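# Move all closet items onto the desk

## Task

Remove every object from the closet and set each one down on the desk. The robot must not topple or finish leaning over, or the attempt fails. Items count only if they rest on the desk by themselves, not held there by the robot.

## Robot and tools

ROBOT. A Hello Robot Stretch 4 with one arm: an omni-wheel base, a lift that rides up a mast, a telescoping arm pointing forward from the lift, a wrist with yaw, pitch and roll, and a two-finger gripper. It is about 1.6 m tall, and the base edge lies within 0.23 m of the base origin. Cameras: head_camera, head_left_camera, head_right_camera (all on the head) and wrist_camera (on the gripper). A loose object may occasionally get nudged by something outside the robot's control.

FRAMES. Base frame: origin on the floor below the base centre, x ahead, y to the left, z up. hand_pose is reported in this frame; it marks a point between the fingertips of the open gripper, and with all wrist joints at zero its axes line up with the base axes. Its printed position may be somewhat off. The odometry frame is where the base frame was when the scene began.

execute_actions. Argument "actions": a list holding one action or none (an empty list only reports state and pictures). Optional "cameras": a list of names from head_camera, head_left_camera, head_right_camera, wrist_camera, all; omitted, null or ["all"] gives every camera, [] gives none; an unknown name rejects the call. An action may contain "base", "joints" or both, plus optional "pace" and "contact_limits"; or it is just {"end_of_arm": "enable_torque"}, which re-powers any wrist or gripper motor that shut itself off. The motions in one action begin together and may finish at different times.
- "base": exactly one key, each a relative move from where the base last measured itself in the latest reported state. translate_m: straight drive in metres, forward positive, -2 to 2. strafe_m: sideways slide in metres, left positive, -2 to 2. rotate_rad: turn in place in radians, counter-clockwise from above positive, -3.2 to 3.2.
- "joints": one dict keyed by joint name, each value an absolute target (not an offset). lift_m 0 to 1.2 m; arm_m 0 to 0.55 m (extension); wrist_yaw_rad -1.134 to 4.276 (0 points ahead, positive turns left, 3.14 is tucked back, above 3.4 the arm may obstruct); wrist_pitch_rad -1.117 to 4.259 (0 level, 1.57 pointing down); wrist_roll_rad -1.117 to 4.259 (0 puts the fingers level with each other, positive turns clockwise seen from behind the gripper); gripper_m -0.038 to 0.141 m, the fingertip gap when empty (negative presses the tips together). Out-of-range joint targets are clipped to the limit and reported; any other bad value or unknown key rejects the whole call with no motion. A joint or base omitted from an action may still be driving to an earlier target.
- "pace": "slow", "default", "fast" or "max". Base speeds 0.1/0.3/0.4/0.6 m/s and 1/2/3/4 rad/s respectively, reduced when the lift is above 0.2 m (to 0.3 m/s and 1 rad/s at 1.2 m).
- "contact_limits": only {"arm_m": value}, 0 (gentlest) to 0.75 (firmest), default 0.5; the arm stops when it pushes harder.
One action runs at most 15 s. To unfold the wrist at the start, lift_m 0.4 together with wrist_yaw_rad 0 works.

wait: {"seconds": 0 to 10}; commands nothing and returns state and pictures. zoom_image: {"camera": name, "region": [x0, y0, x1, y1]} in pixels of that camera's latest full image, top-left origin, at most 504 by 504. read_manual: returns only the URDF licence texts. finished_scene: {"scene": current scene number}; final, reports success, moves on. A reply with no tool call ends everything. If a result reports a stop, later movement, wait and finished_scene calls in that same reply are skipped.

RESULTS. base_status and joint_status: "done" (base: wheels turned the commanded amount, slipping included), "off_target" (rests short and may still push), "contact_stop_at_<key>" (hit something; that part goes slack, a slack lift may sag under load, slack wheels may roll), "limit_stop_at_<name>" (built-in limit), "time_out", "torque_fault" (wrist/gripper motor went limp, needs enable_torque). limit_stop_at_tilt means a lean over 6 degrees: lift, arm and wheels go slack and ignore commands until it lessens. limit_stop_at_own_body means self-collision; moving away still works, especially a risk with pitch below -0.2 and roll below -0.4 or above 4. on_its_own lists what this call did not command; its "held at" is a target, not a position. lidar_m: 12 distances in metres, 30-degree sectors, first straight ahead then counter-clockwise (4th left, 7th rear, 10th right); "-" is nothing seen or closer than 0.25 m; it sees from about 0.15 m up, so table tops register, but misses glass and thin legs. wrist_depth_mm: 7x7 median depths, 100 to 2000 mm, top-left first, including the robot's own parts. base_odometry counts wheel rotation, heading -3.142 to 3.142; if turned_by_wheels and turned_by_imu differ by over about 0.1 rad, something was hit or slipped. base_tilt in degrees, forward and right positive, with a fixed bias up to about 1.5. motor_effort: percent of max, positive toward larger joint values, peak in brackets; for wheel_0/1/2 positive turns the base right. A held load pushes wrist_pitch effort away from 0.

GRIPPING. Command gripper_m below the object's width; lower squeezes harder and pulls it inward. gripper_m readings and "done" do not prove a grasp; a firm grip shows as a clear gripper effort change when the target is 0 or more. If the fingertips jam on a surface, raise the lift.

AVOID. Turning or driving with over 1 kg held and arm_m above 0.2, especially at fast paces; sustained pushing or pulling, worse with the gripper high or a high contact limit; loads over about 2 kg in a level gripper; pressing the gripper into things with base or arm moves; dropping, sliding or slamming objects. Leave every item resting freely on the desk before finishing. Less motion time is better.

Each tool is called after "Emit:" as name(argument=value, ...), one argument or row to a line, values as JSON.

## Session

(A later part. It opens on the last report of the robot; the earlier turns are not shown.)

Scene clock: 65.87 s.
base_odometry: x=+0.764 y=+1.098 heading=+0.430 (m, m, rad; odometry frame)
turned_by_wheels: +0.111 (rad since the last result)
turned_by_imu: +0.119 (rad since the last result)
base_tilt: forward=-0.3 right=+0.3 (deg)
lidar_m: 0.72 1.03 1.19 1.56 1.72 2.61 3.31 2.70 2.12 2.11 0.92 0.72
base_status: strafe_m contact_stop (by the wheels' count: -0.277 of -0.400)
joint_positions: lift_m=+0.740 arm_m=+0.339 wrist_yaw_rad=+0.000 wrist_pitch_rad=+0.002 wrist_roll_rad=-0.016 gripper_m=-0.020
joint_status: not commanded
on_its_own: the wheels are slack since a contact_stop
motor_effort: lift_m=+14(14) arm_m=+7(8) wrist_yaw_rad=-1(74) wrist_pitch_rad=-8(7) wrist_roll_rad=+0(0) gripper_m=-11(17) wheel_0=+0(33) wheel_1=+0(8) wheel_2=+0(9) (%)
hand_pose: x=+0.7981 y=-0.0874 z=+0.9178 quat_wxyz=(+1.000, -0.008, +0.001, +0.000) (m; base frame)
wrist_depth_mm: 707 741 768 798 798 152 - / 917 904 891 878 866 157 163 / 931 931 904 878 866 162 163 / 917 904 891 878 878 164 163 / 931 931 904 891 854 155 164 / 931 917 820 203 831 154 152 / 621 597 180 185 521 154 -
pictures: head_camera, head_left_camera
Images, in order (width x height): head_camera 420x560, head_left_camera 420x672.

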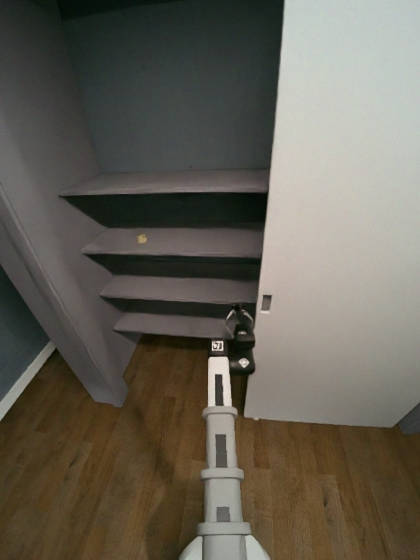

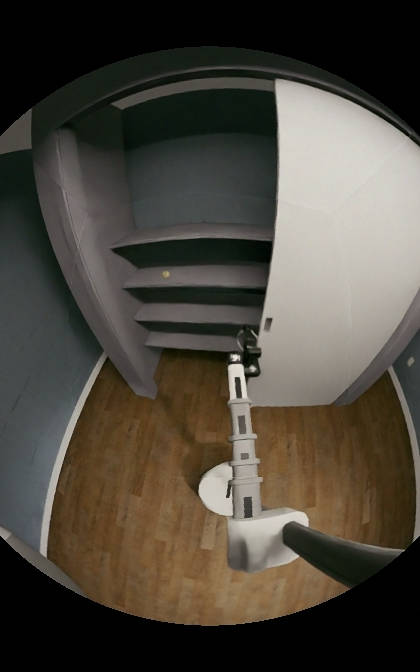

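Emit:
execute_actions(
  actions=[
    {"base":{"strafe_m":0.3},"joints":{"arm_m":0.15,"gripper_m":0.1}},
  ],
  cameras=[],
)

Emit:
execute_actions(
  actions=[
    {"base":{"rotate_rad":-0.12},"joints":{"lift_m":0.98,"wrist_pitch_rad":0.3}},
  ],
  cameras=[],
)

Emit:
execute_actions(
  actions=[
    {"base":{"strafe_m":0.22}},
  ],
  cameras=["wrist_camera","head_camera"],
)

Scene clock: 69.27 s.
base_odometry: x=+0.639 y=+1.371 heading=+0.430 (m, m, rad; odometry frame)
turned_by_wheels: +0.000 (rad since the last result)
turned_by_imu: +0.000 (rad since the last result)
base_tilt: forward=-0.2 right=+0.2 (deg)
lidar_m: 1.05 0.87 1.26 1.25 1.37 2.14 3.29 2.74 2.45 2.41 0.96 0.83
base_status: done
joint_positions: lift_m=+0.740 arm_m=+0.151 wrist_yaw_rad=+0.000 wrist_pitch_rad=+0.002 wrist_roll_rad=-0.016 gripper_m=+0.100
joint_status: all done
motor_effort: lift_m=+16(15) arm_m=-8(8) wrist_yaw_rad=-1(0) wrist_pitch_rad=-9(8) wrist_roll_rad=+0(0) gripper_m=-1(9) wheel_0=-3(11) wheel_1=+5(14) wheel_2=+0(0) (%)
hand_pose: x=+0.6108 y=-0.0874 z=+0.9177 quat_wxyz=(+1.000, -0.008, +0.001, +0.000) (m; base frame)
wrist_depth_mm: 759 788 768 809 820 820 866 / 788 991 1098 1098 1078 1060 1025 / 788 1098 1118 1098 1078 1060 1060 / 750 1008 1138 1098 1078 1060 1060 / 768 1060 1160 1118 1098 1060 1042 / 759 831 809 866 202 798 750 / 750 798 1138 150 1098 1078 1060
pictures: none
No camera images: the call's "cameras" was empty. Leave "cameras" out to get every camera's image.

Scene clock: 71.33 s.
base_odometry: x=+0.639 y=+1.371 heading=+0.311 (m, m, rad; odometry frame)
turned_by_wheels: -0.119 (rad since the last result)
turned_by_imu: -0.119 (rad since the last result)
base_tilt: forward=-0.3 right=+0.3 (deg)
lidar_m: 1.05 0.86 1.31 1.25 1.33 1.85 3.32 2.58 2.54 2.42 1.05 0.84
base_status: done
joint_positions: lift_m=+0.980 arm_m=+0.151 wrist_yaw_rad=+0.000 wrist_pitch_rad=+0.302 wrist_roll_rad=-0.016 gripper_m=+0.100
joint_status: all done
motor_effort: lift_m=+21(20) arm_m=-8(8) wrist_yaw_rad=-1(2) wrist_pitch_rad=-7(15) wrist_roll_rad=+0(0) gripper_m=-1(1) wheel_0=+3(8) wheel_1=+5(8) wheel_2=+4(10) (%)
hand_pose: x=+0.5977 y=-0.0874 z=+1.0721 quat_wxyz=(+0.989, -0.008, +0.150, +0.001) (m; base frame)
wrist_depth_mm: 788 891 960 1025 1025 1042 377 / 1008 1025 1042 1060 1078 1078 387 / 960 1060 1060 1025 991 946 397 / 891 1138 1160 1160 1160 1182 413 / 991 1118 1078 1078 1060 1042 433 / 842 842 809 866 202 831 455 / 946 1042 1060 150 1078 492 480
pictures: none
No camera images: the call's "cameras" was empty. Leave "cameras" out to get every camera's image.

Scene clock: 73.37 s.
base_odometry: x=+0.571 y=+1.580 heading=+0.311 (m, m, rad; odometry frame)
turned_by_wheels: +0.000 (rad since the last result)
turned_by_imu: +0.000 (rad since the last result)
base_tilt: forward=-0.3 right=+0.4 (deg)
lidar_m: 0.86 0.77 1.06 1.03 1.07 1.54 3.31 2.67 2.74 2.63 1.08 0.94
base_status: done
joint_positions: lift_m=+0.980 arm_m=+0.151 wrist_yaw_rad=+0.000 wrist_pitch_rad=+0.302 wrist_roll_rad=-0.016 gripper_m=+0.100
joint_status: not commanded
motor_effort: lift_m=+21(21) arm_m=-8(8) wrist_yaw_rad=-1(1) wrist_pitch_rad=-7(7) wrist_roll_rad=+2(1) gripper_m=-1(1) wheel_0=-3(13) wheel_1=+5(15) wheel_2=+0(3) (%)
hand_pose: x=+0.5978 y=-0.0874 z=+1.0722 quat_wxyz=(+0.989, -0.008, +0.150, +0.001) (m; base frame)
wrist_depth_mm: 621 820 976 1025 1025 1042 1042 / 661 1008 1060 1060 1078 1098 1098 / 654 931 1078 1025 976 960 946 / 647 842 1138 1160 1182 1182 1182 / 492 960 1098 1078 1060 1025 1008 / 484 809 809 866 202 878 1160 / 477 759 1060 150 1060 1042 1060
pictures: head_camera, wrist_camera
camera_calibration (this result's frames):
wrist_camera: T_world_to_cam=[[-0.0412358, -0.999148, -0.00169343, -0.0687271], [-0.262897, 0.0124851, -0.964743, 1.26567], [0.963942, -0.0393367, -0.263188, -0.0710777], [0, 0, 0, 1]] pos_world=[0.39842, -0.0872665, 1.20222]
Images, in order (width x height): head_camera 420x560, wrist_camera 616x392.

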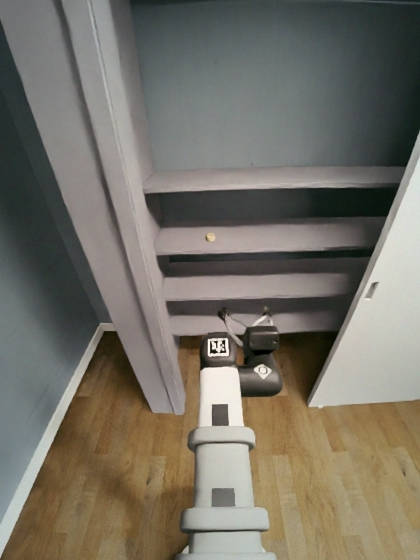

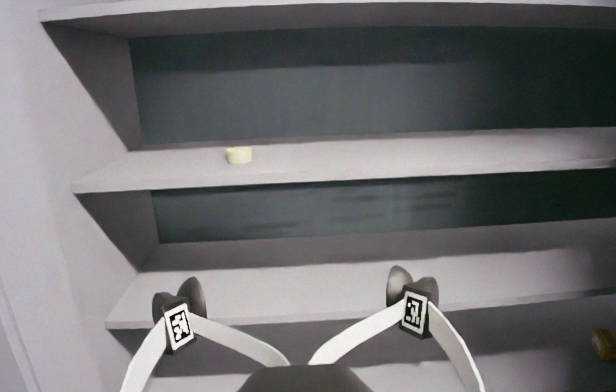

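Emit:
execute_actions(
  actions=[
    {"base":{"strafe_m":0.135},"joints":{"lift_m":1.04}},
  ],
  cameras=[],
)

Emit:
execute_actions(
  actions=[
    {"joints":{"arm_m":0.5}},
  ],
  cameras=["wrist_camera"],
)

Scene clock: 75.67 s.
base_odometry: x=+0.530 y=+1.708 heading=+0.311 (m, m, rad; odometry frame)
turned_by_wheels: +0.000 (rad since the last result)
turned_by_imu: +0.000 (rad since the last result)
base_tilt: forward=-0.2 right=+0.3 (deg)
lidar_m: 0.72 0.76 0.93 0.90 0.95 1.34 3.32 2.70 2.91 2.77 1.07 1.01
base_status: done
joint_positions: lift_m=+1.040 arm_m=+0.151 wrist_yaw_rad=+0.000 wrist_pitch_rad=+0.302 wrist_roll_rad=-0.016 gripper_m=+0.100
joint_status: all done
motor_effort: lift_m=+21(17) arm_m=-8(8) wrist_yaw_rad=-1(0) wrist_pitch_rad=-7(7) wrist_roll_rad=+0(2) gripper_m=-1(1) wheel_0=-2(12) wheel_1=+4(14) wheel_2=+0(1) (%)
hand_pose: x=+0.5977 y=-0.0874 z=+1.1321 quat_wxyz=(+0.989, -0.008, +0.150, +0.001) (m; base frame)
wrist_depth_mm: 314 634 931 1008 831 831 1042 / 324 676 1042 1060 1060 1078 1078 / 340 445 1078 1098 1098 1118 1118 / 357 439 878 842 891 878 854 / 375 433 1160 1160 1182 1182 1138 / 402 399 891 931 202 931 917 / 430 410 976 150 1138 1098 1138
pictures: none
No camera images: the call's "cameras" was empty. Leave "cameras" out to get every camera's image.

Scene clock: 77.83 s.
base_odometry: x=+0.530 y=+1.708 heading=+0.311 (m, m, rad; odometry frame)
turned_by_wheels: +0.000 (rad since the last result)
turned_by_imu: +0.000 (rad since the last result)
base_tilt: forward=-0.3 right=+0.3 (deg)
lidar_m: 0.71 0.75 0.93 0.90 0.96 1.34 3.30 2.70 2.92 2.77 1.07 1.02
base_status: not commanded
joint_positions: lift_m=+1.040 arm_m=+0.499 wrist_yaw_rad=+0.000 wrist_pitch_rad=+0.302 wrist_roll_rad=-0.016 gripper_m=+0.100
joint_status: all done
motor_effort: lift_m=+21(21) arm_m=+8(5) wrist_yaw_rad=-1(1) wrist_pitch_rad=-7(7) wrist_roll_rad=+1(0) gripper_m=+0(1) wheel_0=-2(2) wheel_1=+4(4) wheel_2=+0(0) (%)
hand_pose: x=+0.9449 y=-0.0874 z=+1.1321 quat_wxyz=(+0.989, -0.008, +0.151, +0.001) (m; base frame)
wrist_depth_mm: 355 407 473 530 574 585 569 / 442 668 715 723 732 741 750 / 439 668 741 759 768 768 778 / 436 654 768 768 741 723 699 / 430 539 544 500 517 508 492 / 397 399 402 424 202 427 788 / 415 508 723 150 741 715 707
pictures: wrist_camera
camera_calibration (this result's frames):
wrist_camera: T_world_to_cam=[[-0.0411141, -0.999153, -0.00168134, -0.0544065], [-0.263184, 0.012453, -0.964665, 1.4149], [0.963869, -0.0392189, -0.263473, -0.389533], [0, 0, 0, 1]] pos_world=[0.7456, -0.0872572, 1.26218]
Images, in order (width x height): wrist_camera 616x392.

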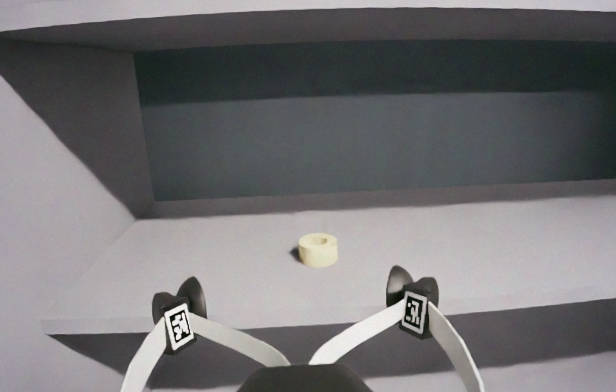

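Emit:
execute_actions(
  actions=[
    {"base":{"strafe_m":-0.02},"joints":{"lift_m":1.005,"arm_m":0.548}},
  ],
  cameras=[],
)

Emit:
execute_actions(
  actions=[
    {"base":{"translate_m":0.14},"joints":{"lift_m":0.99},"pace":"slow"},
  ],
  cameras=["wrist_camera"],
)

Scene clock: 79.33 s.
base_odometry: x=+0.536 y=+1.689 heading=+0.311 (m, m, rad; odometry frame)
turned_by_wheels: +0.000 (rad since the last result)
turned_by_imu: +0.000 (rad since the last result)
base_tilt: forward=-0.3 right=+0.3 (deg)
lidar_m: 0.73 0.77 0.96 0.90 0.97 1.37 3.28 2.74 2.90 2.73 1.06 1.01
base_status: done
joint_positions: lift_m=+1.005 arm_m=+0.547 wrist_yaw_rad=+0.000 wrist_pitch_rad=+0.302 wrist_roll_rad=-0.016 gripper_m=+0.100
joint_status: all done
motor_effort: lift_m=+14(21) arm_m=+8(10) wrist_yaw_rad=-1(2) wrist_pitch_rad=-8(7) wrist_roll_rad=+1(1) gripper_m=-2(0) wheel_0=+2(11) wheel_1=-3(15) wheel_2=+0(0) (%)
hand_pose: x=+0.9929 y=-0.0874 z=+1.0976 quat_wxyz=(+0.989, -0.008, +0.151, +0.001) (m; base frame)
wrist_depth_mm: 466 609 647 654 654 661 668 / 473 654 668 676 683 691 691 / 473 683 699 715 715 723 732 / 469 634 668 654 634 621 609 / 439 466 462 427 445 433 424 / 351 343 345 362 202 364 750 / 442 549 676 150 691 668 668
pictures: none
No camera images: the call's "cameras" was empty. Leave "cameras" out to get every camera's image.

Scene clock: 82.03 s.
base_odometry: x=+0.669 y=+1.732 heading=+0.312 (m, m, rad; odometry frame)
turned_by_wheels: +0.000 (rad since the last result)
turned_by_imu: +0.000 (rad since the last result)
base_tilt: forward=-0.3 right=+0.3 (deg)
lidar_m: 0.59 0.61 0.93 0.92 0.96 1.35 3.43 2.87 2.87 2.75 0.92 0.96
base_status: done
joint_positions: lift_m=+0.990 arm_m=+0.547 wrist_yaw_rad=+0.000 wrist_pitch_rad=+0.302 wrist_roll_rad=-0.016 gripper_m=+0.100
joint_status: all done
motor_effort: lift_m=+14(13) arm_m=+8(8) wrist_yaw_rad=+0(2) wrist_pitch_rad=-7(8) wrist_roll_rad=+1(2) gripper_m=-3(1) wheel_0=+4(7) wheel_1=+7(11) wheel_2=-6(12) (%)
hand_pose: x=+0.9929 y=-0.0874 z=+1.0827 quat_wxyz=(+0.989, -0.008, +0.151, +0.001) (m; base frame)
wrist_depth_mm: 469 512 512 521 530 535 539 / 473 530 535 544 549 554 554 / 473 554 559 569 574 580 585 / 466 569 574 585 591 574 564 / 413 433 427 421 410 399 392 / 325 310 306 294 202 306 301 / 264 249 249 150 254 245 247
pictures: wrist_camera
camera_calibration (this result's frames):
wrist_camera: T_world_to_cam=[[-0.0411467, -0.999152, -0.00168128, -0.0524922], [-0.263183, 0.0124615, -0.964665, 1.37987], [0.963868, -0.0392503, -0.263472, -0.448832], [0, 0, 0, 1]] pos_world=[0.793613, -0.0872597, 1.21277]
Images, in order (width x height): wrist_camera 616x392.

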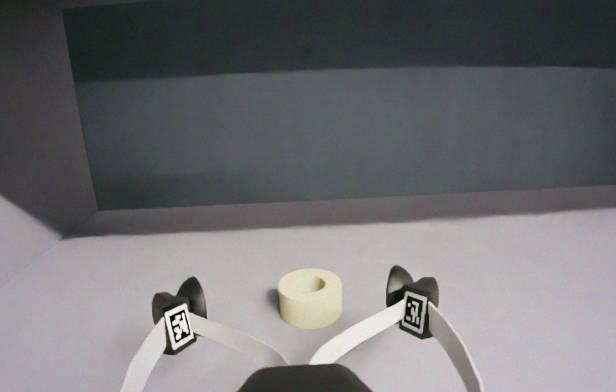

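Emit:
execute_actions(
  actions=[
    {"base":{"translate_m":0.085},"joints":{"lift_m":0.971},"pace":"slow"},
  ],
  cameras=["wrist_camera"],
)

Emit:
execute_actions(
  actions=[
    {"joints":{"gripper_m":0.0}},
  ],
  cameras=[],
)

Emit:
execute_actions(
  actions=[
    {"joints":{"lift_m":1.02}},
  ],
  cameras=["wrist_camera"],
)

Scene clock: 84.67 s.
base_odometry: x=+0.749 y=+1.758 heading=+0.312 (m, m, rad; odometry frame)
turned_by_wheels: +0.000 (rad since the last result)
turned_by_imu: -0.001 (rad since the last result)
base_tilt: forward=-0.2 right=+0.3 (deg)
lidar_m: 0.49 0.52 0.96 0.92 0.96 1.34 3.55 2.93 2.87 2.75 0.86 0.87
base_status: done
joint_positions: lift_m=+0.971 arm_m=+0.547 wrist_yaw_rad=+0.000 wrist_pitch_rad=+0.302 wrist_roll_rad=-0.016 gripper_m=+0.100
joint_status: all done
motor_effort: lift_m=+14(11) arm_m=+8(8) wrist_yaw_rad=+0(1) wrist_pitch_rad=-8(8) wrist_roll_rad=+0(1) gripper_m=-2(2) wheel_0=+5(9) wheel_1=+6(8) wheel_2=-7(10) (%)
hand_pose: x=+0.9929 y=-0.0874 z=+1.0637 quat_wxyz=(+0.989, -0.008, +0.151, +0.001) (m; base frame)
wrist_depth_mm: 427 433 439 439 449 452 455 / 442 452 455 462 466 473 473 / 459 473 477 480 484 492 500 / 466 488 496 500 500 504 504 / 394 387 384 375 368 362 351 / 291 279 276 283 202 276 271 / 237 224 224 150 227 220 221
pictures: wrist_camera
camera_calibration (this result's frames):
wrist_camera: T_world_to_cam=[[-0.0411463, -0.999152, -0.0016811, -0.0525244], [-0.263183, 0.0124613, -0.964665, 1.36154], [0.963868, -0.03925, -0.263473, -0.453841], [0, 0, 0, 1]] pos_world=[0.793616, -0.0872597, 1.19377]
Images, in order (width x height): wrist_camera 616x392.

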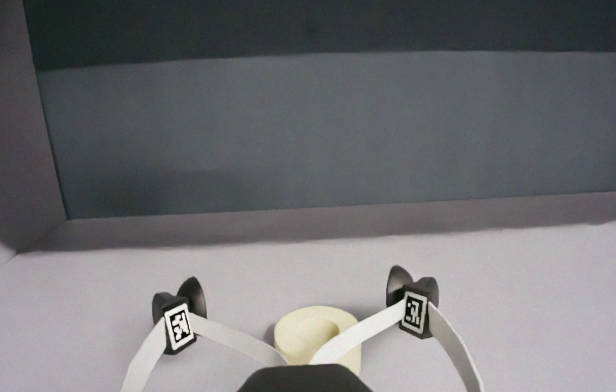

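Scene clock: 86.47 s.
base_odometry: x=+0.749 y=+1.758 heading=+0.312 (m, m, rad; odometry frame)
turned_by_wheels: +0.000 (rad since the last result)
turned_by_imu: +0.000 (rad since the last result)
base_tilt: forward=-0.2 right=+0.2 (deg)
lidar_m: 0.52 0.51 0.95 0.92 0.96 1.37 3.54 2.92 2.86 2.77 0.87 0.86
base_status: not commanded
joint_positions: lift_m=+0.971 arm_m=+0.547 wrist_yaw_rad=+0.000 wrist_pitch_rad=+0.301 wrist_roll_rad=-0.016 gripper_m=+0.000
joint_status: all done
motor_effort: lift_m=+14(14) arm_m=+8(8) wrist_yaw_rad=-1(1) wrist_pitch_rad=-4(7) wrist_roll_rad=+1(1) gripper_m=-16(15) wheel_0=+5(5) wheel_1=+6(6) wheel_2=-8(8) (%)
hand_pose: x=+0.9930 y=-0.0874 z=+1.0640 quat_wxyz=(+0.989, -0.008, +0.150, +0.001) (m; base frame)
wrist_depth_mm: 430 433 439 445 449 452 452 / 439 449 455 462 466 473 473 / 459 473 477 484 488 492 496 / 466 492 492 496 504 504 508 / 394 389 384 377 370 362 355 / 293 294 202 276 189 277 272 / 237 225 204 196 224 215 223
pictures: none
No camera images: the call's "cameras" was empty. Leave "cameras" out to get every camera's image.

Scene clock: 87.57 s.
base_odometry: x=+0.749 y=+1.758 heading=+0.312 (m, m, rad; odometry frame)
turned_by_wheels: +0.000 (rad since the last result)
turned_by_imu: +0.000 (rad since the last result)
base_tilt: forward=-0.2 right=+0.3 (deg)
lidar_m: 0.52 0.52 0.97 0.90 0.98 1.37 3.56 2.93 2.85 2.74 0.85 0.86
base_status: not commanded
joint_positions: lift_m=+1.020 arm_m=+0.547 wrist_yaw_rad=+0.000 wrist_pitch_rad=+0.302 wrist_roll_rad=-0.016 gripper_m=+0.000
joint_status: all done
motor_effort: lift_m=+21(22) arm_m=+8(8) wrist_yaw_rad=-1(2) wrist_pitch_rad=-8(8) wrist_roll_rad=+0(1) gripper_m=-16(16) wheel_0=+5(5) wheel_1=+7(6) wheel_2=-8(8) (%)
hand_pose: x=+0.9929 y=-0.0874 z=+1.1120 quat_wxyz=(+0.989, -0.008, +0.151, +0.001) (m; base frame)
wrist_depth_mm: 427 433 439 445 445 452 452 / 442 449 459 459 466 469 473 / 459 469 477 484 488 488 500 / 466 492 496 508 512 521 521 / 445 500 492 484 477 462 455 / 377 377 202 351 189 355 347 / 304 287 204 198 287 277 286
pictures: wrist_camera
camera_calibration (this result's frames):
wrist_camera: T_world_to_cam=[[-0.0410862, -0.999154, -0.00169533, -0.0524685], [-0.263208, 0.0124602, -0.964659, 1.40824], [0.963864, -0.0391879, -0.263497, -0.441073], [0, 0, 0, 1]] pos_world=[0.793638, -0.0872557, 1.24216]
Images, in order (width x height): wrist_camera 616x392.

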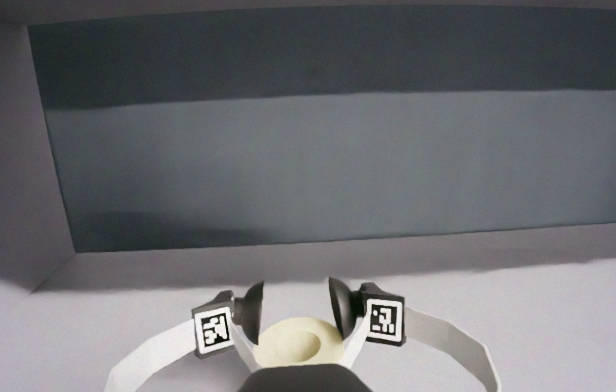

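Emit:
execute_actions(
  actions=[
    {"base":{"translate_m":-0.3},"joints":{"arm_m":0.05}},
  ],
  cameras=[],
)

Emit:
execute_actions(
  actions=[
    {"base":{"rotate_rad":3.14},"joints":{"lift_m":1.1}},
  ],
)

Scene clock: 90.60 s.
base_odometry: x=+0.464 y=+1.666 heading=+0.312 (m, m, rad; odometry frame)
turned_by_wheels: -0.001 (rad since the last result)
turned_by_imu: +0.000 (rad since the last result)
base_tilt: forward=-0.3 right=+0.3 (deg)
lidar_m: 0.81 0.84 0.97 0.92 0.96 1.36 3.22 2.67 2.90 2.73 1.18 1.08
base_status: done
joint_positions: lift_m=+1.020 arm_m=+0.051 wrist_yaw_rad=+0.000 wrist_pitch_rad=+0.303 wrist_roll_rad=-0.016 gripper_m=+0.000
joint_status: all done
motor_effort: lift_m=+22(22) arm_m=-8(7) wrist_yaw_rad=-1(2) wrist_pitch_rad=-10(10) wrist_roll_rad=+1(0) gripper_m=-14(16) wheel_0=-4(8) wheel_1=-5(8) wheel_2=+2(13) (%)
hand_pose: x=+0.4977 y=-0.0875 z=+1.1119 quat_wxyz=(+0.989, -0.008, +0.151, +0.001) (m; base frame)
wrist_depth_mm: 480 508 1138 1160 1042 1042 1182 / 500 508 1205 1229 1229 1255 1281 / 525 521 1229 1255 1182 1160 1138 / 549 549 1308 1336 1336 1366 1366 / 574 574 1138 1182 1138 1138 1160 / 615 597 203 991 189 1366 1336 / 1366 621 205 198 1118 1118 1336
pictures: none
No camera images: the call's "cameras" was empty. Leave "cameras" out to get every camera's image.

Scene clock: 93.93 s.
base_odometry: x=+0.464 y=+1.666 heading=-2.833 (m, m, rad; odometry frame)
turned_by_wheels: +3.139 (rad since the last result)
turned_by_imu: +3.118 (rad since the last result)
base_tilt: forward=-0.3 right=+0.3 (deg)
lidar_m: 3.17 2.67 2.90 2.76 1.21 1.09 0.81 0.83 0.96 0.91 0.96 1.32
base_status: done
joint_positions: lift_m=+1.100 arm_m=+0.051 wrist_yaw_rad=+0.000 wrist_pitch_rad=+0.303 wrist_roll_rad=-0.016 gripper_m=+0.000
joint_status: all done
motor_effort: lift_m=+21(21) arm_m=-8(8) wrist_yaw_rad=-1(2) wrist_pitch_rad=-10(9) wrist_roll_rad=+1(0) gripper_m=-17(16) wheel_0=-6(9) wheel_1=-5(11) wheel_2=-7(12) (%)
hand_pose: x=+0.4977 y=-0.0874 z=+1.1919 quat_wxyz=(+0.989, -0.008, +0.151, +0.001) (m; base frame)
wrist_depth_mm: - - - - - 1661 1160 / - - - - - 1618 1182 / - - - - - 1661 1182 / - - - - - 1756 1205 / - - - - - 1756 1229 / - - 203 - 189 1756 1229 / 1863 1756 205 198 1708 1464 1229
pictures: head_camera, head_left_camera, head_right_camera, wrist_camera
camera_calibration (this result's frames):
wrist_camera: T_world_to_cam=[[-0.0411078, -0.999153, -0.00167511, -0.0726983], [-0.263774, 0.0124694, -0.964504, 1.35502], [0.963708, -0.0392068, -0.264063, 0.0580391], [0, 0, 0, 1]] pos_world=[0.298499, -0.0872575, 1.32213]
Images, in order (width x height): head_camera 420x560, head_left_camera 420x672, head_right_camera 420x672, wrist_camera 616x392.

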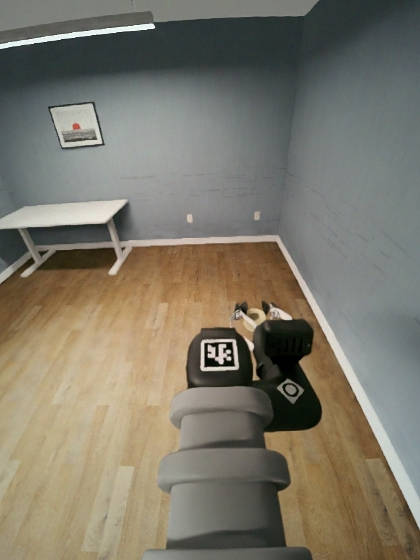

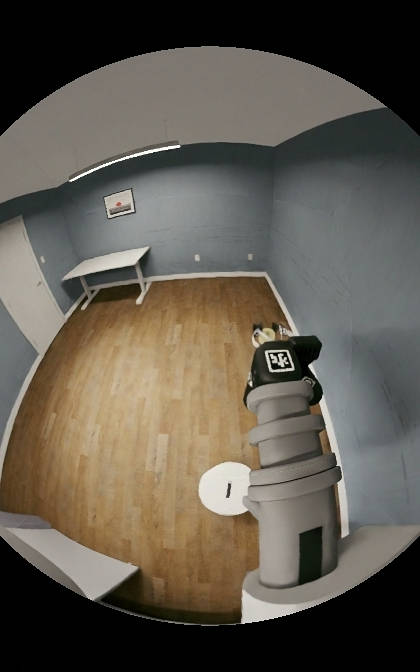

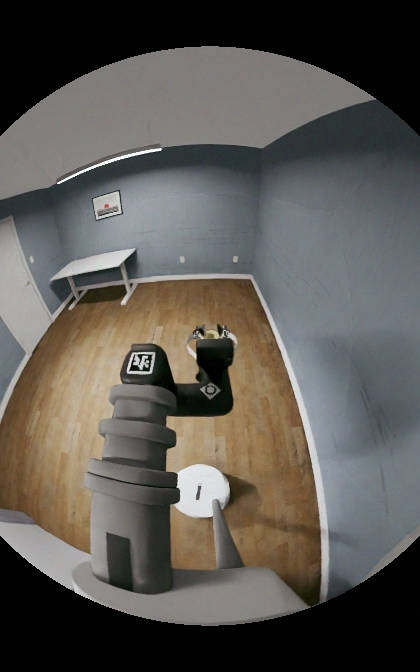

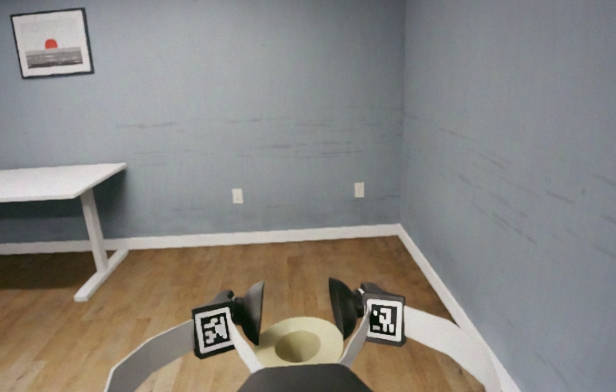

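Emit:
execute_actions(
  actions=[
    {"base":{"strafe_m":1.4}},
  ],
  cameras=[],
)

Emit:
execute_actions(
  actions=[
    {"base":{"translate_m":1.5}},
  ],
  cameras=["wrist_camera","head_camera"],
)

Scene clock: 100.30 s.
base_odometry: x=+0.889 y=+0.333 heading=-2.833 (m, m, rad; odometry frame)
turned_by_wheels: +0.000 (rad since the last result)
turned_by_imu: +0.000 (rad since the last result)
base_tilt: forward=-0.3 right=+0.2 (deg)
lidar_m: 2.36 1.94 1.40 1.37 1.41 0.87 0.84 0.86 1.62 2.31 2.42 3.28
base_status: done
joint_positions: lift_m=+1.100 arm_m=+0.051 wrist_yaw_rad=+0.000 wrist_pitch_rad=+0.303 wrist_roll_rad=-0.016 gripper_m=+0.000
joint_status: not commanded
motor_effort: lift_m=+20(21) arm_m=-8(8) wrist_yaw_rad=-1(1) wrist_pitch_rad=-9(8) wrist_roll_rad=+1(0) gripper_m=-16(16) wheel_0=-3(13) wheel_1=+6(17) wheel_2=+0(6) (%)
hand_pose: x=+0.4977 y=-0.0874 z=+1.1920 quat_wxyz=(+0.989, -0.008, +0.151, +0.001) (m; base frame)
wrist_depth_mm: - - - - - - - / - - - - - - - / - - - - - - - / - - - - - - - / - - - - - - - / - - 203 - 189 - - / 1863 1708 205 198 1756 1708 1708
pictures: none
No camera images: the call's "cameras" was empty. Leave "cameras" out to get every camera's image.

Scene clock: 106.77 s.
base_odometry: x=-0.539 y=-0.124 heading=-2.832 (m, m, rad; odometry frame)
turned_by_wheels: +0.000 (rad since the last result)
turned_by_imu: -0.005 (rad since the last result)
base_tilt: forward=-0.3 right=+0.3 (deg)
lidar_m: 0.87 0.92 1.28 1.36 1.44 1.98 2.34 2.42 2.42 2.31 2.39 0.94
base_status: done
joint_positions: lift_m=+1.100 arm_m=+0.051 wrist_yaw_rad=+0.000 wrist_pitch_rad=+0.303 wrist_roll_rad=-0.016 gripper_m=+0.000
joint_status: not commanded
motor_effort: lift_m=+20(20) arm_m=-8(8) wrist_yaw_rad=-1(1) wrist_pitch_rad=-9(9) wrist_roll_rad=+1(1) gripper_m=-17(17) wheel_0=+4(6) wheel_1=+5(8) wheel_2=-5(15) (%)
hand_pose: x=+0.4977 y=-0.0874 z=+1.1920 quat_wxyz=(+0.989, -0.008, +0.151, +0.001) (m; base frame)
wrist_depth_mm: 1255 1229 1255 1308 1308 1336 1336 / 1308 1308 1336 1366 1366 1366 1397 / 1336 1366 1397 1397 1430 1430 1499 / 1430 1430 1499 1464 1499 1499 1537 / 1397 1366 1366 1336 1576 1576 1661 / 1025 1042 202 960 189 1708 1708 / 831 778 205 198 1708 1708 1756
pictures: head_camera, wrist_camera
camera_calibration (this result's frames):
wrist_camera: T_world_to_cam=[[-0.0411772, -0.99915, -0.00167553, -0.0726842], [-0.263766, 0.0124878, -0.964506, 1.35509], [0.963707, -0.0392737, -0.264056, 0.058097], [0, 0, 0, 1]] pos_world=[0.298444, -0.0872628, 1.32221]
Images, in order (width x height): head_camera 420x560, wrist_camera 616x392.

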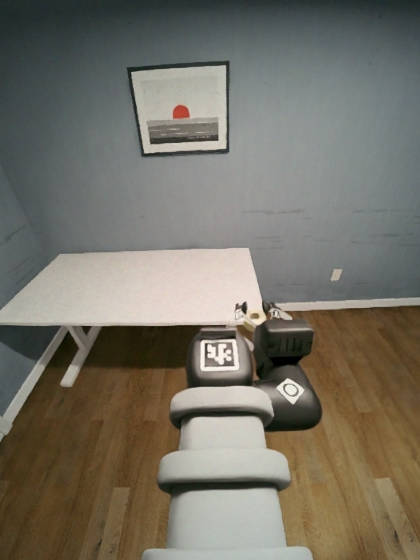

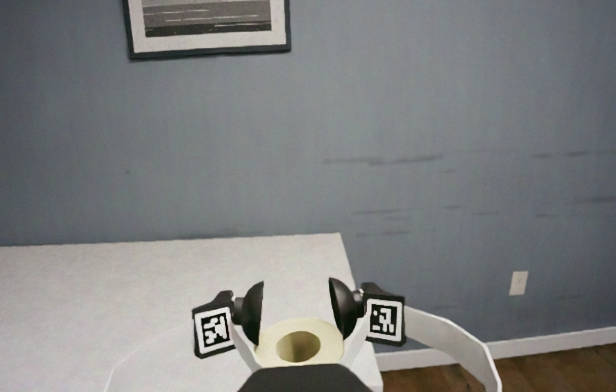

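Emit:
execute_actions(
  actions=[
    {"base":{"strafe_m":0.3},"joints":{"arm_m":0.548,"lift_m":0.8}},
  ],
  cameras=[],
)

Emit:
execute_actions(
  actions=[
    {"base":{"translate_m":0.1},"joints":{"lift_m":0.71}},
  ],
  cameras=["wrist_camera"],
)

Scene clock: 109.93 s.
base_odometry: x=-0.448 y=-0.409 heading=-2.832 (m, m, rad; odometry frame)
turned_by_wheels: +0.000 (rad since the last result)
turned_by_imu: +0.000 (rad since the last result)
base_tilt: forward=-0.3 right=+0.3 (deg)
lidar_m: 0.87 0.94 1.11 1.05 1.13 1.52 2.30 2.40 2.69 2.61 2.41 0.90
base_status: done
joint_positions: lift_m=+0.800 arm_m=+0.547 wrist_yaw_rad=+0.000 wrist_pitch_rad=+0.303 wrist_roll_rad=-0.016 gripper_m=+0.000
joint_status: all done
motor_effort: lift_m=+14(22) arm_m=+8(11) wrist_yaw_rad=-2(1) wrist_pitch_rad=-9(9) wrist_roll_rad=+1(0) gripper_m=-17(16) wheel_0=-3(13) wheel_1=+3(17) wheel_2=+0(5) (%)
hand_pose: x=+0.9929 y=-0.0874 z=+0.8925 quat_wxyz=(+0.989, -0.008, +0.151, +0.001) (m; base frame)
wrist_depth_mm: 798 809 831 842 854 854 866 / 831 842 866 866 891 904 904 / 866 891 891 917 917 946 931 / 904 917 917 946 946 960 991 / 683 676 668 661 640 627 621 / 512 508 203 477 189 477 469 / 413 389 204 198 387 375 387
pictures: none
No camera images: the call's "cameras" was empty. Leave "cameras" out to get every camera's image.

Scene clock: 111.47 s.
base_odometry: x=-0.543 y=-0.440 heading=-2.832 (m, m, rad; odometry frame)
turned_by_wheels: +0.000 (rad since the last result)
turned_by_imu: +0.000 (rad since the last result)
base_tilt: forward=-0.3 right=+0.4 (deg)
lidar_m: 0.76 0.83 1.10 1.06 1.10 1.55 2.41 2.51 2.74 2.60 2.24 0.80
base_status: done
joint_positions: lift_m=+0.710 arm_m=+0.547 wrist_yaw_rad=+0.000 wrist_pitch_rad=+0.303 wrist_roll_rad=-0.016 gripper_m=+0.000
joint_status: all done
motor_effort: lift_m=+15(16) arm_m=+8(8) wrist_yaw_rad=-3(1) wrist_pitch_rad=-9(9) wrist_roll_rad=+0(1) gripper_m=-16(14) wheel_0=+4(6) wheel_1=+5(11) wheel_2=-5(14) (%)
hand_pose: x=+0.9929 y=-0.0874 z=+0.8025 quat_wxyz=(+0.989, -0.008, +0.151, +0.001) (m; base frame)
wrist_depth_mm: 715 723 741 750 750 759 768 / 741 759 759 778 788 798 798 / 788 788 798 809 831 831 842 / 707 691 668 654 634 621 609 / 469 466 459 455 445 436 427 / 351 351 202 327 189 332 325 / 287 270 205 198 268 259 267
pictures: wrist_camera
camera_calibration (this result's frames):
wrist_camera: T_world_to_cam=[[-0.0410999, -0.999154, -0.001685, -0.0529926], [-0.263547, 0.0124676, -0.964566, 1.10991], [0.96377, -0.0391995, -0.263837, -0.522234], [0, 0, 0, 1]] pos_world=[0.793648, -0.0872569, 0.932704]
Images, in order (width x height): wrist_camera 616x392.

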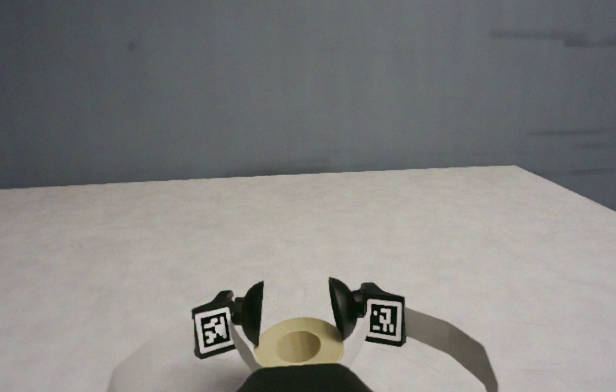

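Emit:
execute_actions(
  actions=[
    {"joints":{"lift_m":0.681},"pace":"slow"},
  ],
  cameras=[],
)

Emit:
execute_actions(
  actions=[
    {"joints":{"gripper_m":0.14}},
  ],
  cameras=[],
)

Emit:
execute_actions(
  actions=[
    {"joints":{"lift_m":0.74}},
  ],
  cameras=[],
)

Emit:
execute_actions(
  actions=[
    {"joints":{"arm_m":0.05},"base":{"translate_m":-0.2}},
  ],
  cameras=["wrist_camera"],
)

Scene clock: 113.17 s.
base_odometry: x=-0.543 y=-0.440 heading=-2.832 (m, m, rad; odometry frame)
turned_by_wheels: +0.000 (rad since the last result)
turned_by_imu: +0.000 (rad since the last result)
base_tilt: forward=-0.2 right=+0.3 (deg)
lidar_m: 0.78 0.82 1.08 1.06 1.11 1.55 2.38 2.52 2.74 2.62 2.26 0.81
base_status: not commanded
joint_positions: lift_m=+0.681 arm_m=+0.547 wrist_yaw_rad=+0.000 wrist_pitch_rad=+0.303 wrist_roll_rad=-0.016 gripper_m=+0.000
joint_status: all done
motor_effort: lift_m=+14(14) arm_m=+8(8) wrist_yaw_rad=-2(1) wrist_pitch_rad=-9(10) wrist_roll_rad=+1(1) gripper_m=-15(16) wheel_0=+4(4) wheel_1=+5(5) wheel_2=-4(5) (%)
hand_pose: x=+0.9929 y=-0.0874 z=+0.7735 quat_wxyz=(+0.989, -0.008, +0.151, +0.001) (m; base frame)
wrist_depth_mm: 723 723 732 750 750 759 768 / 741 750 768 768 788 798 809 / 788 798 798 798 820 820 842 / 609 597 574 564 549 530 525 / 404 399 394 389 379 373 364 / 301 301 203 282 189 286 281 / 245 230 205 198 230 222 230
pictures: none
No camera images: the call's "cameras" was empty. Leave "cameras" out to get every camera's image.

Scene clock: 115.53 s.
base_odometry: x=-0.543 y=-0.440 heading=-2.832 (m, m, rad; odometry frame)
turned_by_wheels: +0.000 (rad since the last result)
turned_by_imu: +0.000 (rad since the last result)
base_tilt: forward=-0.2 right=+0.3 (deg)
lidar_m: 0.79 0.83 1.08 1.06 1.08 1.54 2.40 2.51 2.74 2.61 2.25 0.82
base_status: not commanded
joint_positions: lift_m=+0.681 arm_m=+0.547 wrist_yaw_rad=+0.000 wrist_pitch_rad=+0.302 wrist_roll_rad=-0.016 gripper_m=+0.140
joint_status: all done
motor_effort: lift_m=+14(14) arm_m=+8(8) wrist_yaw_rad=+0(1) wrist_pitch_rad=-8(9) wrist_roll_rad=+2(0) gripper_m=-1(14) wheel_0=+4(4) wheel_1=+5(6) wheel_2=-5(4) (%)
hand_pose: x=+0.9929 y=-0.0874 z=+0.7736 quat_wxyz=(+0.989, -0.008, +0.151, +0.001) (m; base frame)
wrist_depth_mm: 715 723 732 750 750 759 768 / 741 759 768 768 788 798 798 / 778 788 798 798 809 831 842 / 609 591 574 559 544 530 521 / 404 399 394 392 382 373 366 / 303 213 300 297 266 260 281 / 246 236 219 148 239 230 229
pictures: none
No camera images: the call's "cameras" was empty. Leave "cameras" out to get every camera's image.

Scene clock: 116.70 s.
base_odometry: x=-0.543 y=-0.440 heading=-2.832 (m, m, rad; odometry frame)
turned_by_wheels: +0.000 (rad since the last result)
turned_by_imu: +0.000 (rad since the last result)
base_tilt: forward=-0.3 right=+0.3 (deg)
lidar_m: 0.76 0.82 1.07 1.04 1.09 1.55 2.42 2.53 2.73 2.62 2.26 0.81
base_status: not commanded
joint_positions: lift_m=+0.740 arm_m=+0.547 wrist_yaw_rad=+0.000 wrist_pitch_rad=+0.302 wrist_roll_rad=-0.016 gripper_m=+0.140
joint_status: all done
motor_effort: lift_m=+21(23) arm_m=+8(8) wrist_yaw_rad=-1(1) wrist_pitch_rad=-8(9) wrist_roll_rad=+1(1) gripper_m=+0(0) wheel_0=+4(4) wheel_1=+5(5) wheel_2=-5(5) (%)
hand_pose: x=+0.9929 y=-0.0874 z=+0.8320 quat_wxyz=(+0.989, -0.008, +0.151, +0.001) (m; base frame)
wrist_depth_mm: 715 723 741 750 759 768 768 / 741 750 768 778 788 798 820 / 778 788 809 809 820 831 854 / 798 809 768 750 741 715 878 / 544 535 530 517 508 496 488 / 404 213 402 397 355 349 373 / 329 315 322 148 322 309 310
pictures: none
No camera images: the call's "cameras" was empty. Leave "cameras" out to get every camera's image.

Scene clock: 119.23 s.
base_odometry: x=-0.353 y=-0.379 heading=-2.832 (m, m, rad; odometry frame)
turned_by_wheels: +0.000 (rad since the last result)
turned_by_imu: +0.000 (rad since the last result)
base_tilt: forward=-0.3 right=+0.3 (deg)
lidar_m: 0.97 1.04 1.12 1.04 1.13 1.54 2.18 2.29 2.71 2.62 2.53 1.01
base_status: done
joint_positions: lift_m=+0.740 arm_m=+0.051 wrist_yaw_rad=+0.000 wrist_pitch_rad=+0.303 wrist_roll_rad=-0.016 gripper_m=+0.140
joint_status: all done
motor_effort: lift_m=+21(21) arm_m=-8(6) wrist_yaw_rad=-1(2) wrist_pitch_rad=-9(9) wrist_roll_rad=+2(1) gripper_m=-1(2) wheel_0=-4(6) wheel_1=-6(6) wheel_2=+5(14) (%)
hand_pose: x=+0.4977 y=-0.0874 z=+0.8320 quat_wxyz=(+0.989, -0.008, +0.151, +0.001) (m; base frame)
wrist_depth_mm: 1336 1336 1366 1397 1430 1397 1430 / 1366 1430 1430 1430 1464 1464 1537 / 1430 1430 1430 1366 1336 1537 1576 / 820 798 854 831 820 1618 1618 / 1618 1618 1661 1661 1661 1708 1708 / 1618 213 1661 1618 1205 1430 1576 / 1281 1308 1308 148 1281 1281 1255
pictures: wrist_camera
camera_calibration (this result's frames):
wrist_camera: T_world_to_cam=[[-0.0413098, -0.999145, -0.00168774, -0.073245], [-0.263482, 0.0125231, -0.964583, 1.00781], [0.963779, -0.0394021, -0.263774, -0.0373004], [0, 0, 0, 1]] pos_world=[0.298463, -0.0872729, 0.962153]
Images, in order (width x height): wrist_camera 616x392.

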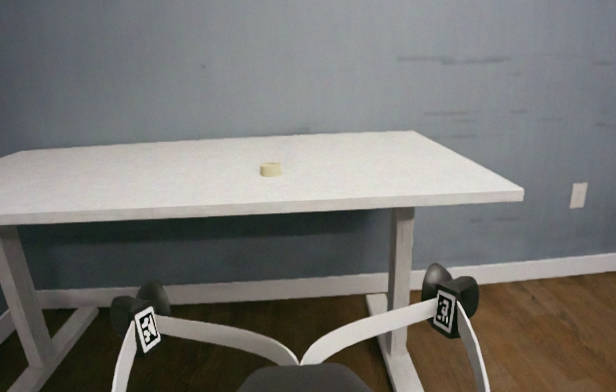

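Emit:
execute_actions(
  actions=[
    {"base":{"rotate_rad":3.16},"joints":{"lift_m":0.85}},
  ],
  cameras=[],
)

Emit:
execute_actions(
  actions=[
    {"base":{"strafe_m":1.3}},
  ],
  cameras=[],
)

Emit:
execute_actions(
  actions=[
    {"base":{"translate_m":1.3}},
  ],
  cameras=["wrist_camera","head_camera"],
)

Scene clock: 122.90 s.
base_odometry: x=-0.353 y=-0.379 heading=+0.327 (m, m, rad; odometry frame)
turned_by_wheels: +3.159 (rad since the last result)
turned_by_imu: +3.137 (rad since the last result)
base_tilt: forward=-0.3 right=+0.4 (deg)
lidar_m: 2.17 2.32 2.74 2.65 2.51 1.04 0.97 1.03 1.12 1.06 1.14 1.56
base_status: done
joint_positions: lift_m=+0.850 arm_m=+0.051 wrist_yaw_rad=+0.000 wrist_pitch_rad=+0.303 wrist_roll_rad=-0.016 gripper_m=+0.140
joint_status: all done
motor_effort: lift_m=+21(23) arm_m=-8(8) wrist_yaw_rad=-3(1) wrist_pitch_rad=-9(8) wrist_roll_rad=+3(1) gripper_m=+0(1) wheel_0=-4(12) wheel_1=-7(11) wheel_2=-4(13) (%)
hand_pose: x=+0.4977 y=-0.0874 z=+0.9420 quat_wxyz=(+0.989, -0.008, +0.151, +0.001) (m; base frame)
wrist_depth_mm: - 1756 1756 - - 1983 1397 / - 1808 1863 1921 - - 1397 / - 1921 1983 1921 - - 1430 / - - - - - - 1464 / - - - - - - 1464 / 1921 213 1863 1808 1661 1576 1464 / 1499 1430 1464 148 1499 1430 1397
pictures: none
No camera images: the call's "cameras" was empty. Leave "cameras" out to get every camera's image.

Scene clock: 128.57 s.
base_odometry: x=-0.770 y=+0.852 heading=+0.327 (m, m, rad; odometry frame)
turned_by_wheels: +0.000 (rad since the last result)
turned_by_imu: +0.000 (rad since the last result)
base_tilt: forward=-0.2 right=+0.2 (deg)
lidar_m: 2.27 1.87 1.37 1.31 1.41 1.84 1.75 1.22 1.37 2.35 2.48 2.32
base_status: done
joint_positions: lift_m=+0.850 arm_m=+0.051 wrist_yaw_rad=+0.000 wrist_pitch_rad=+0.303 wrist_roll_rad=-0.016 gripper_m=+0.140
joint_status: not commanded
motor_effort: lift_m=+20(21) arm_m=-8(8) wrist_yaw_rad=+0(2) wrist_pitch_rad=-8(9) wrist_roll_rad=+1(1) gripper_m=+0(1) wheel_0=-4(8) wheel_1=+5(17) wheel_2=+0(3) (%)
hand_pose: x=+0.4977 y=-0.0874 z=+0.9421 quat_wxyz=(+0.989, -0.008, +0.151, +0.001) (m; base frame)
wrist_depth_mm: - 1808 - - 1808 1808 1808 / - 1983 - - 1921 1921 - / - 1983 - - - - - / - - - - - - - / - - - - - - - / 1863 213 1921 1808 1661 1618 1708 / 1499 1464 1499 148 1464 1397 1397
pictures: none
No camera images: the call's "cameras" was empty. Leave "cameras" out to get every camera's image.

Scene clock: 134.37 s.
base_odometry: x=+0.461 y=+1.270 heading=+0.327 (m, m, rad; odometry frame)
turned_by_wheels: +0.000 (rad since the last result)
turned_by_imu: -0.004 (rad since the last result)
base_tilt: forward=-0.3 right=+0.3 (deg)
lidar_m: 1.24 1.05 1.37 1.29 1.36 1.89 3.09 2.37 2.50 2.35 1.35 0.97
base_status: done
joint_positions: lift_m=+0.850 arm_m=+0.051 wrist_yaw_rad=+0.000 wrist_pitch_rad=+0.303 wrist_roll_rad=-0.016 gripper_m=+0.140
joint_status: not commanded
motor_effort: lift_m=+20(20) arm_m=-8(8) wrist_yaw_rad=-1(1) wrist_pitch_rad=-8(8) wrist_roll_rad=+0(2) gripper_m=+0(1) wheel_0=+3(7) wheel_1=+6(16) wheel_2=-3(15) (%)
hand_pose: x=+0.4977 y=-0.0874 z=+0.9421 quat_wxyz=(+0.989, -0.008, +0.151, +0.001) (m; base frame)
wrist_depth_mm: 1098 1255 1281 1281 1281 627 634 / 1042 1308 1281 1336 1205 654 654 / 1078 1366 1397 1397 1397 683 691 / 1025 1205 1160 1255 1060 715 723 / 1078 1464 1499 1464 1281 768 768 / 1042 213 1182 1255 778 788 809 / 891 1308 1464 148 1397 842 854
pictures: head_camera, wrist_camera
camera_calibration (this result's frames):
wrist_camera: T_world_to_cam=[[-0.0412135, -0.999149, -0.00168771, -0.0730816], [-0.26348, 0.0124975, -0.964584, 1.11399], [0.963784, -0.0393092, -0.263771, -0.00824167], [0, 0, 0, 1]] pos_world=[0.298447, -0.0872656, 1.07224]
Images, in order (width x height): head_camera 420x560, wrist_camera 616x392.

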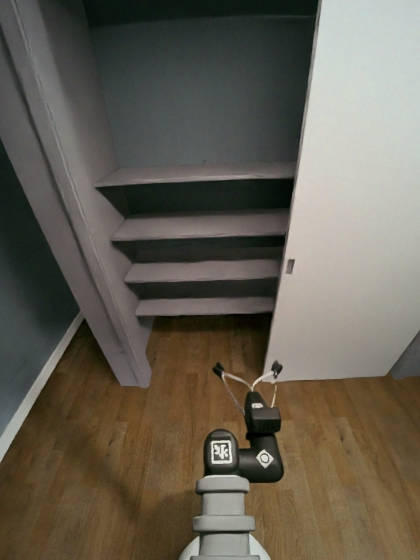

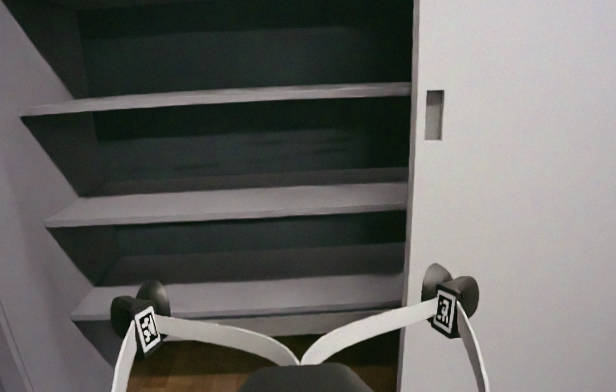

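Emit:
execute_actions(
  actions=[
    {"base":{"strafe_m":0.12},"joints":{"arm_m":0.5,"gripper_m":-0.02,"wrist_yaw_rad":-1.0,"lift_m":0.95}},
  ],
  cameras=[],
)

Emit:
execute_actions(
  actions=[
    {"base":{"translate_m":0.15}},
  ],
  cameras=["wrist_camera"],
)

Emit:
execute_actions(
  actions=[
    {"joints":{"lift_m":0.6}},
  ],
  cameras=["wrist_camera"],
)

Scene clock: 138.27 s.
base_odometry: x=+0.423 y=+1.383 heading=+0.327 (m, m, rad; odometry frame)
turned_by_wheels: +0.000 (rad since the last result)
turned_by_imu: -0.001 (rad since the last result)
base_tilt: forward=-0.3 right=+0.2 (deg)
lidar_m: 1.25 0.99 1.23 1.19 1.24 1.75 3.10 2.41 2.55 2.47 1.36 1.04
base_status: done
joint_positions: lift_m=+0.950 arm_m=+0.499 wrist_yaw_rad=-1.000 wrist_pitch_rad=+0.303 wrist_roll_rad=-0.016 gripper_m=-0.020
joint_status: all done
motor_effort: lift_m=+21(24) arm_m=+8(12) wrist_yaw_rad=-1(6) wrist_pitch_rad=-9(8) wrist_roll_rad=+1(1) gripper_m=-11(10) wheel_0=-4(11) wheel_1=+5(16) wheel_2=+0(2) (%)
hand_pose: x=+0.7448 y=-0.2790 z=+1.0420 quat_wxyz=(+0.868, +0.065, +0.136, -0.473) (m; base frame)
wrist_depth_mm: 904 1008 445 615 976 - 1863 / 946 1118 455 627 1008 - 1921 / 904 960 469 654 1078 - - / 917 1182 508 676 1160 - - / 976 1042 530 699 1229 - - / 788 820 517 203 1182 1921 1863 / 661 1042 180 185 1078 1576 1537
pictures: none
No camera images: the call's "cameras" was empty. Leave "cameras" out to get every camera's image.

Scene clock: 140.10 s.
base_odometry: x=+0.565 y=+1.431 heading=+0.328 (m, m, rad; odometry frame)
turned_by_wheels: +0.000 (rad since the last result)
turned_by_imu: +0.000 (rad since the last result)
base_tilt: forward=-0.3 right=+0.3 (deg)
lidar_m: 1.09 0.87 1.25 1.19 1.24 1.72 3.26 2.58 2.59 2.46 1.15 0.88
base_status: done
joint_positions: lift_m=+0.950 arm_m=+0.499 wrist_yaw_rad=-1.000 wrist_pitch_rad=+0.303 wrist_roll_rad=-0.016 gripper_m=-0.020
joint_status: not commanded
motor_effort: lift_m=+22(21) arm_m=+8(8) wrist_yaw_rad=-1(1) wrist_pitch_rad=-9(9) wrist_roll_rad=+0(2) gripper_m=-11(9) wheel_0=+5(9) wheel_1=+6(13) wheel_2=-5(15) (%)
hand_pose: x=+0.7448 y=-0.2790 z=+1.0420 quat_wxyz=(+0.868, +0.065, +0.136, -0.473) (m; base frame)
wrist_depth_mm: 768 931 1160 355 525 1205 1921 / 809 976 1229 368 554 - 1983 / 798 917 917 399 591 - - / 517 627 1255 418 621 - - / 854 976 976 452 668 - - / 788 788 759 203 634 1808 1863 / 634 627 180 185 597 1537 1537
pictures: wrist_camera
camera_calibration (this result's frames):
wrist_camera: T_world_to_cam=[[-0.862973, -0.505247, -0.00168833, 0.495695], [-0.131857, 0.228439, -0.964588, 1.24008], [0.48774, -0.832191, -0.263757, -0.0941958], [0, 0, 0, 1]] pos_world=[0.637228, -0.111222, 1.17216]
Images, in order (width x height): wrist_camera 616x392.

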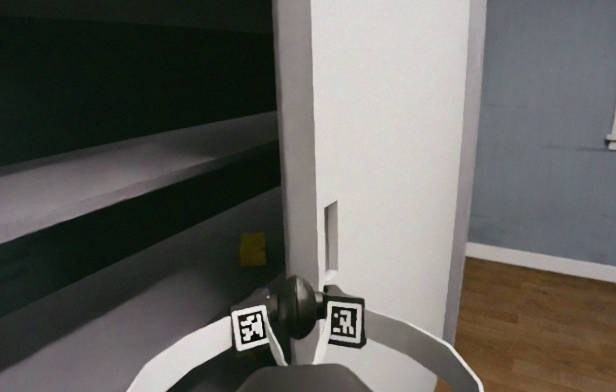

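Scene clock: 142.53 s.
base_odometry: x=+0.565 y=+1.431 heading=+0.328 (m, m, rad; odometry frame)
turned_by_wheels: +0.000 (rad since the last result)
turned_by_imu: +0.000 (rad since the last result)
base_tilt: forward=-0.2 right=+0.3 (deg)
lidar_m: 1.09 0.87 1.24 1.17 1.22 1.76 3.25 2.57 2.63 2.47 1.12 0.89
base_status: not commanded
joint_positions: lift_m=+0.600 arm_m=+0.499 wrist_yaw_rad=-1.000 wrist_pitch_rad=+0.303 wrist_roll_rad=-0.016 gripper_m=-0.020
joint_status: all done
motor_effort: lift_m=+14(23) arm_m=+8(8) wrist_yaw_rad=-1(2) wrist_pitch_rad=-9(8) wrist_roll_rad=+0(1) gripper_m=-11(10) wheel_0=+5(5) wheel_1=+5(6) wheel_2=-6(6) (%)
hand_pose: x=+0.7448 y=-0.2790 z=+0.6925 quat_wxyz=(+0.868, +0.065, +0.136, -0.473) (m; base frame)
wrist_depth_mm: 788 946 1229 355 530 1205 1921 / 809 976 1229 370 554 - - / 723 683 976 402 591 - - / 820 1025 1229 418 621 - - / 842 931 946 439 668 1661 1756 / 707 707 750 203 640 1336 1308 / 574 591 180 185 591 1078 1098
pictures: wrist_camera
camera_calibration (this result's frames):
wrist_camera: T_world_to_cam=[[-0.862973, -0.505247, -0.00168829, 0.495109], [-0.131857, 0.228439, -0.964588, 0.903013], [0.487741, -0.832191, -0.263757, -0.186365], [0, 0, 0, 1]] pos_world=[0.637232, -0.111222, 0.822716]
Images, in order (width x height): wrist_camera 616x392.

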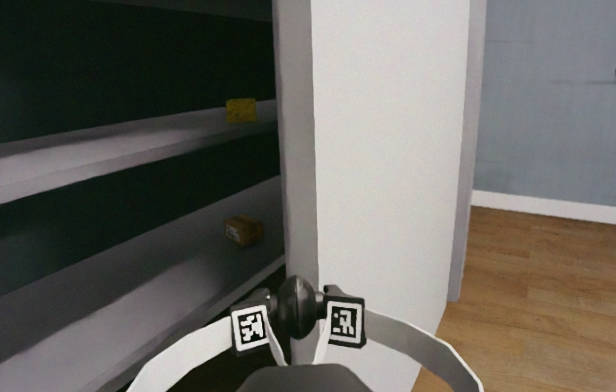

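Emit:
execute_actions(
  actions=[
    {"base":{"translate_m":-0.1},"joints":{"arm_m":0.1,"wrist_yaw_rad":0,"wrist_pitch_rad":0,"lift_m":0.8}},
  ],
  cameras=[],
)

Emit:
execute_actions(
  actions=[
    {"base":{"strafe_m":-0.3}},
  ],
  cameras=["wrist_camera","head_camera"],
)

Scene clock: 145.70 s.
base_odometry: x=+0.470 y=+1.399 heading=+0.327 (m, m, rad; odometry frame)
turned_by_wheels: -0.001 (rad since the last result)
turned_by_imu: -0.001 (rad since the last result)
base_tilt: forward=-0.3 right=+0.4 (deg)
lidar_m: 1.20 0.93 1.25 1.19 1.26 1.75 3.14 2.49 2.61 2.47 1.29 0.97
base_status: done
joint_positions: lift_m=+0.800 arm_m=+0.101 wrist_yaw_rad=+0.000 wrist_pitch_rad=+0.002 wrist_roll_rad=-0.016 gripper_m=-0.020
joint_status: all done
motor_effort: lift_m=+21(19) arm_m=-8(6) wrist_yaw_rad=+0(4) wrist_pitch_rad=-8(15) wrist_roll_rad=+2(2) gripper_m=-10(11) wheel_0=-4(7) wheel_1=-6(10) wheel_2=+3(14) (%)
hand_pose: x=+0.5608 y=-0.0874 z=+0.9772 quat_wxyz=(+1.000, -0.008, +0.001, +0.000) (m; base frame)
wrist_depth_mm: 904 1281 1308 1308 1308 1336 597 / 878 1098 1042 1098 1138 931 591 / 904 1281 1281 1308 1308 1336 591 / 878 1229 1308 1281 1308 1308 597 / 891 1281 1308 1308 1308 1336 597 / 866 1118 1008 204 1025 976 597 / 842 991 180 185 1255 904 603
pictures: none
No camera images: the call's "cameras" was empty. Leave "cameras" out to get every camera's image.

Scene clock: 148.03 s.
base_odometry: x=+0.566 y=+1.115 heading=+0.327 (m, m, rad; odometry frame)
turned_by_wheels: +0.000 (rad since the last result)
turned_by_imu: +0.000 (rad since the last result)
base_tilt: forward=-0.3 right=+0.4 (deg)
lidar_m: 0.90 1.08 1.57 1.49 1.55 2.15 3.17 2.41 2.31 2.16 1.26 0.91
base_status: done
joint_positions: lift_m=+0.800 arm_m=+0.101 wrist_yaw_rad=+0.000 wrist_pitch_rad=+0.002 wrist_roll_rad=-0.016 gripper_m=-0.020
joint_status: not commanded
motor_effort: lift_m=+21(21) arm_m=-8(8) wrist_yaw_rad=-1(1) wrist_pitch_rad=-9(8) wrist_roll_rad=+2(0) gripper_m=-11(12) wheel_0=+2(12) wheel_1=-5(13) wheel_2=+0(3) (%)
hand_pose: x=+0.5608 y=-0.0874 z=+0.9773 quat_wxyz=(+1.000, -0.008, +0.001, +0.000) (m; base frame)
wrist_depth_mm: 1255 1281 1308 1281 580 585 591 / 1042 1098 1042 891 585 591 591 / 1255 1281 1281 1308 580 591 591 / 1281 1281 1308 891 585 585 591 / 1255 1281 1308 1308 585 585 591 / 1138 1118 1008 203 585 591 591 / 1229 1308 180 185 585 597 597
pictures: head_camera, wrist_camera
camera_calibration (this result's frames):
wrist_camera: T_world_to_cam=[[-0.0388971, -0.999148, -0.0137993, -0.0598907], [0.0333969, 0.0125021, -0.999364, 1.03209], [0.998685, -0.0393332, 0.0328821, -0.369267], [0, 0, 0, 1]] pos_world=[0.331984, -0.0872674, 1.04275]
Images, in order (width x height): head_camera 420x560, wrist_camera 616x392.

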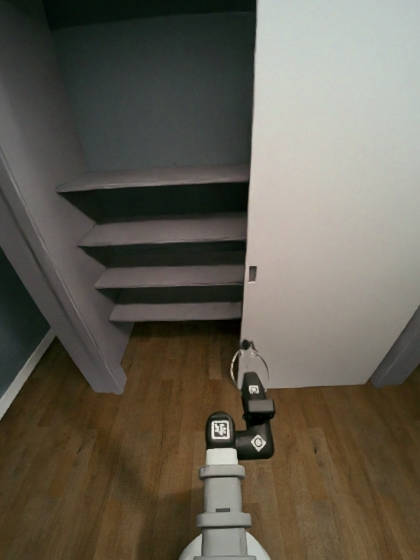

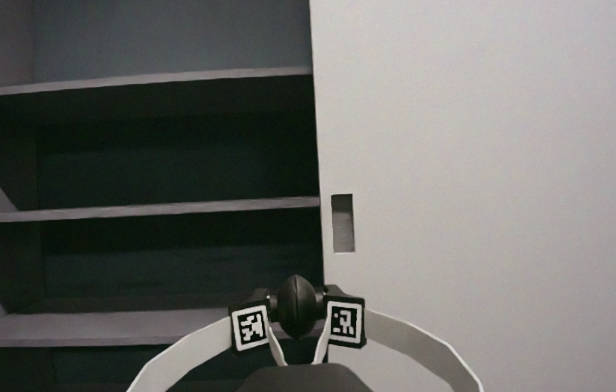

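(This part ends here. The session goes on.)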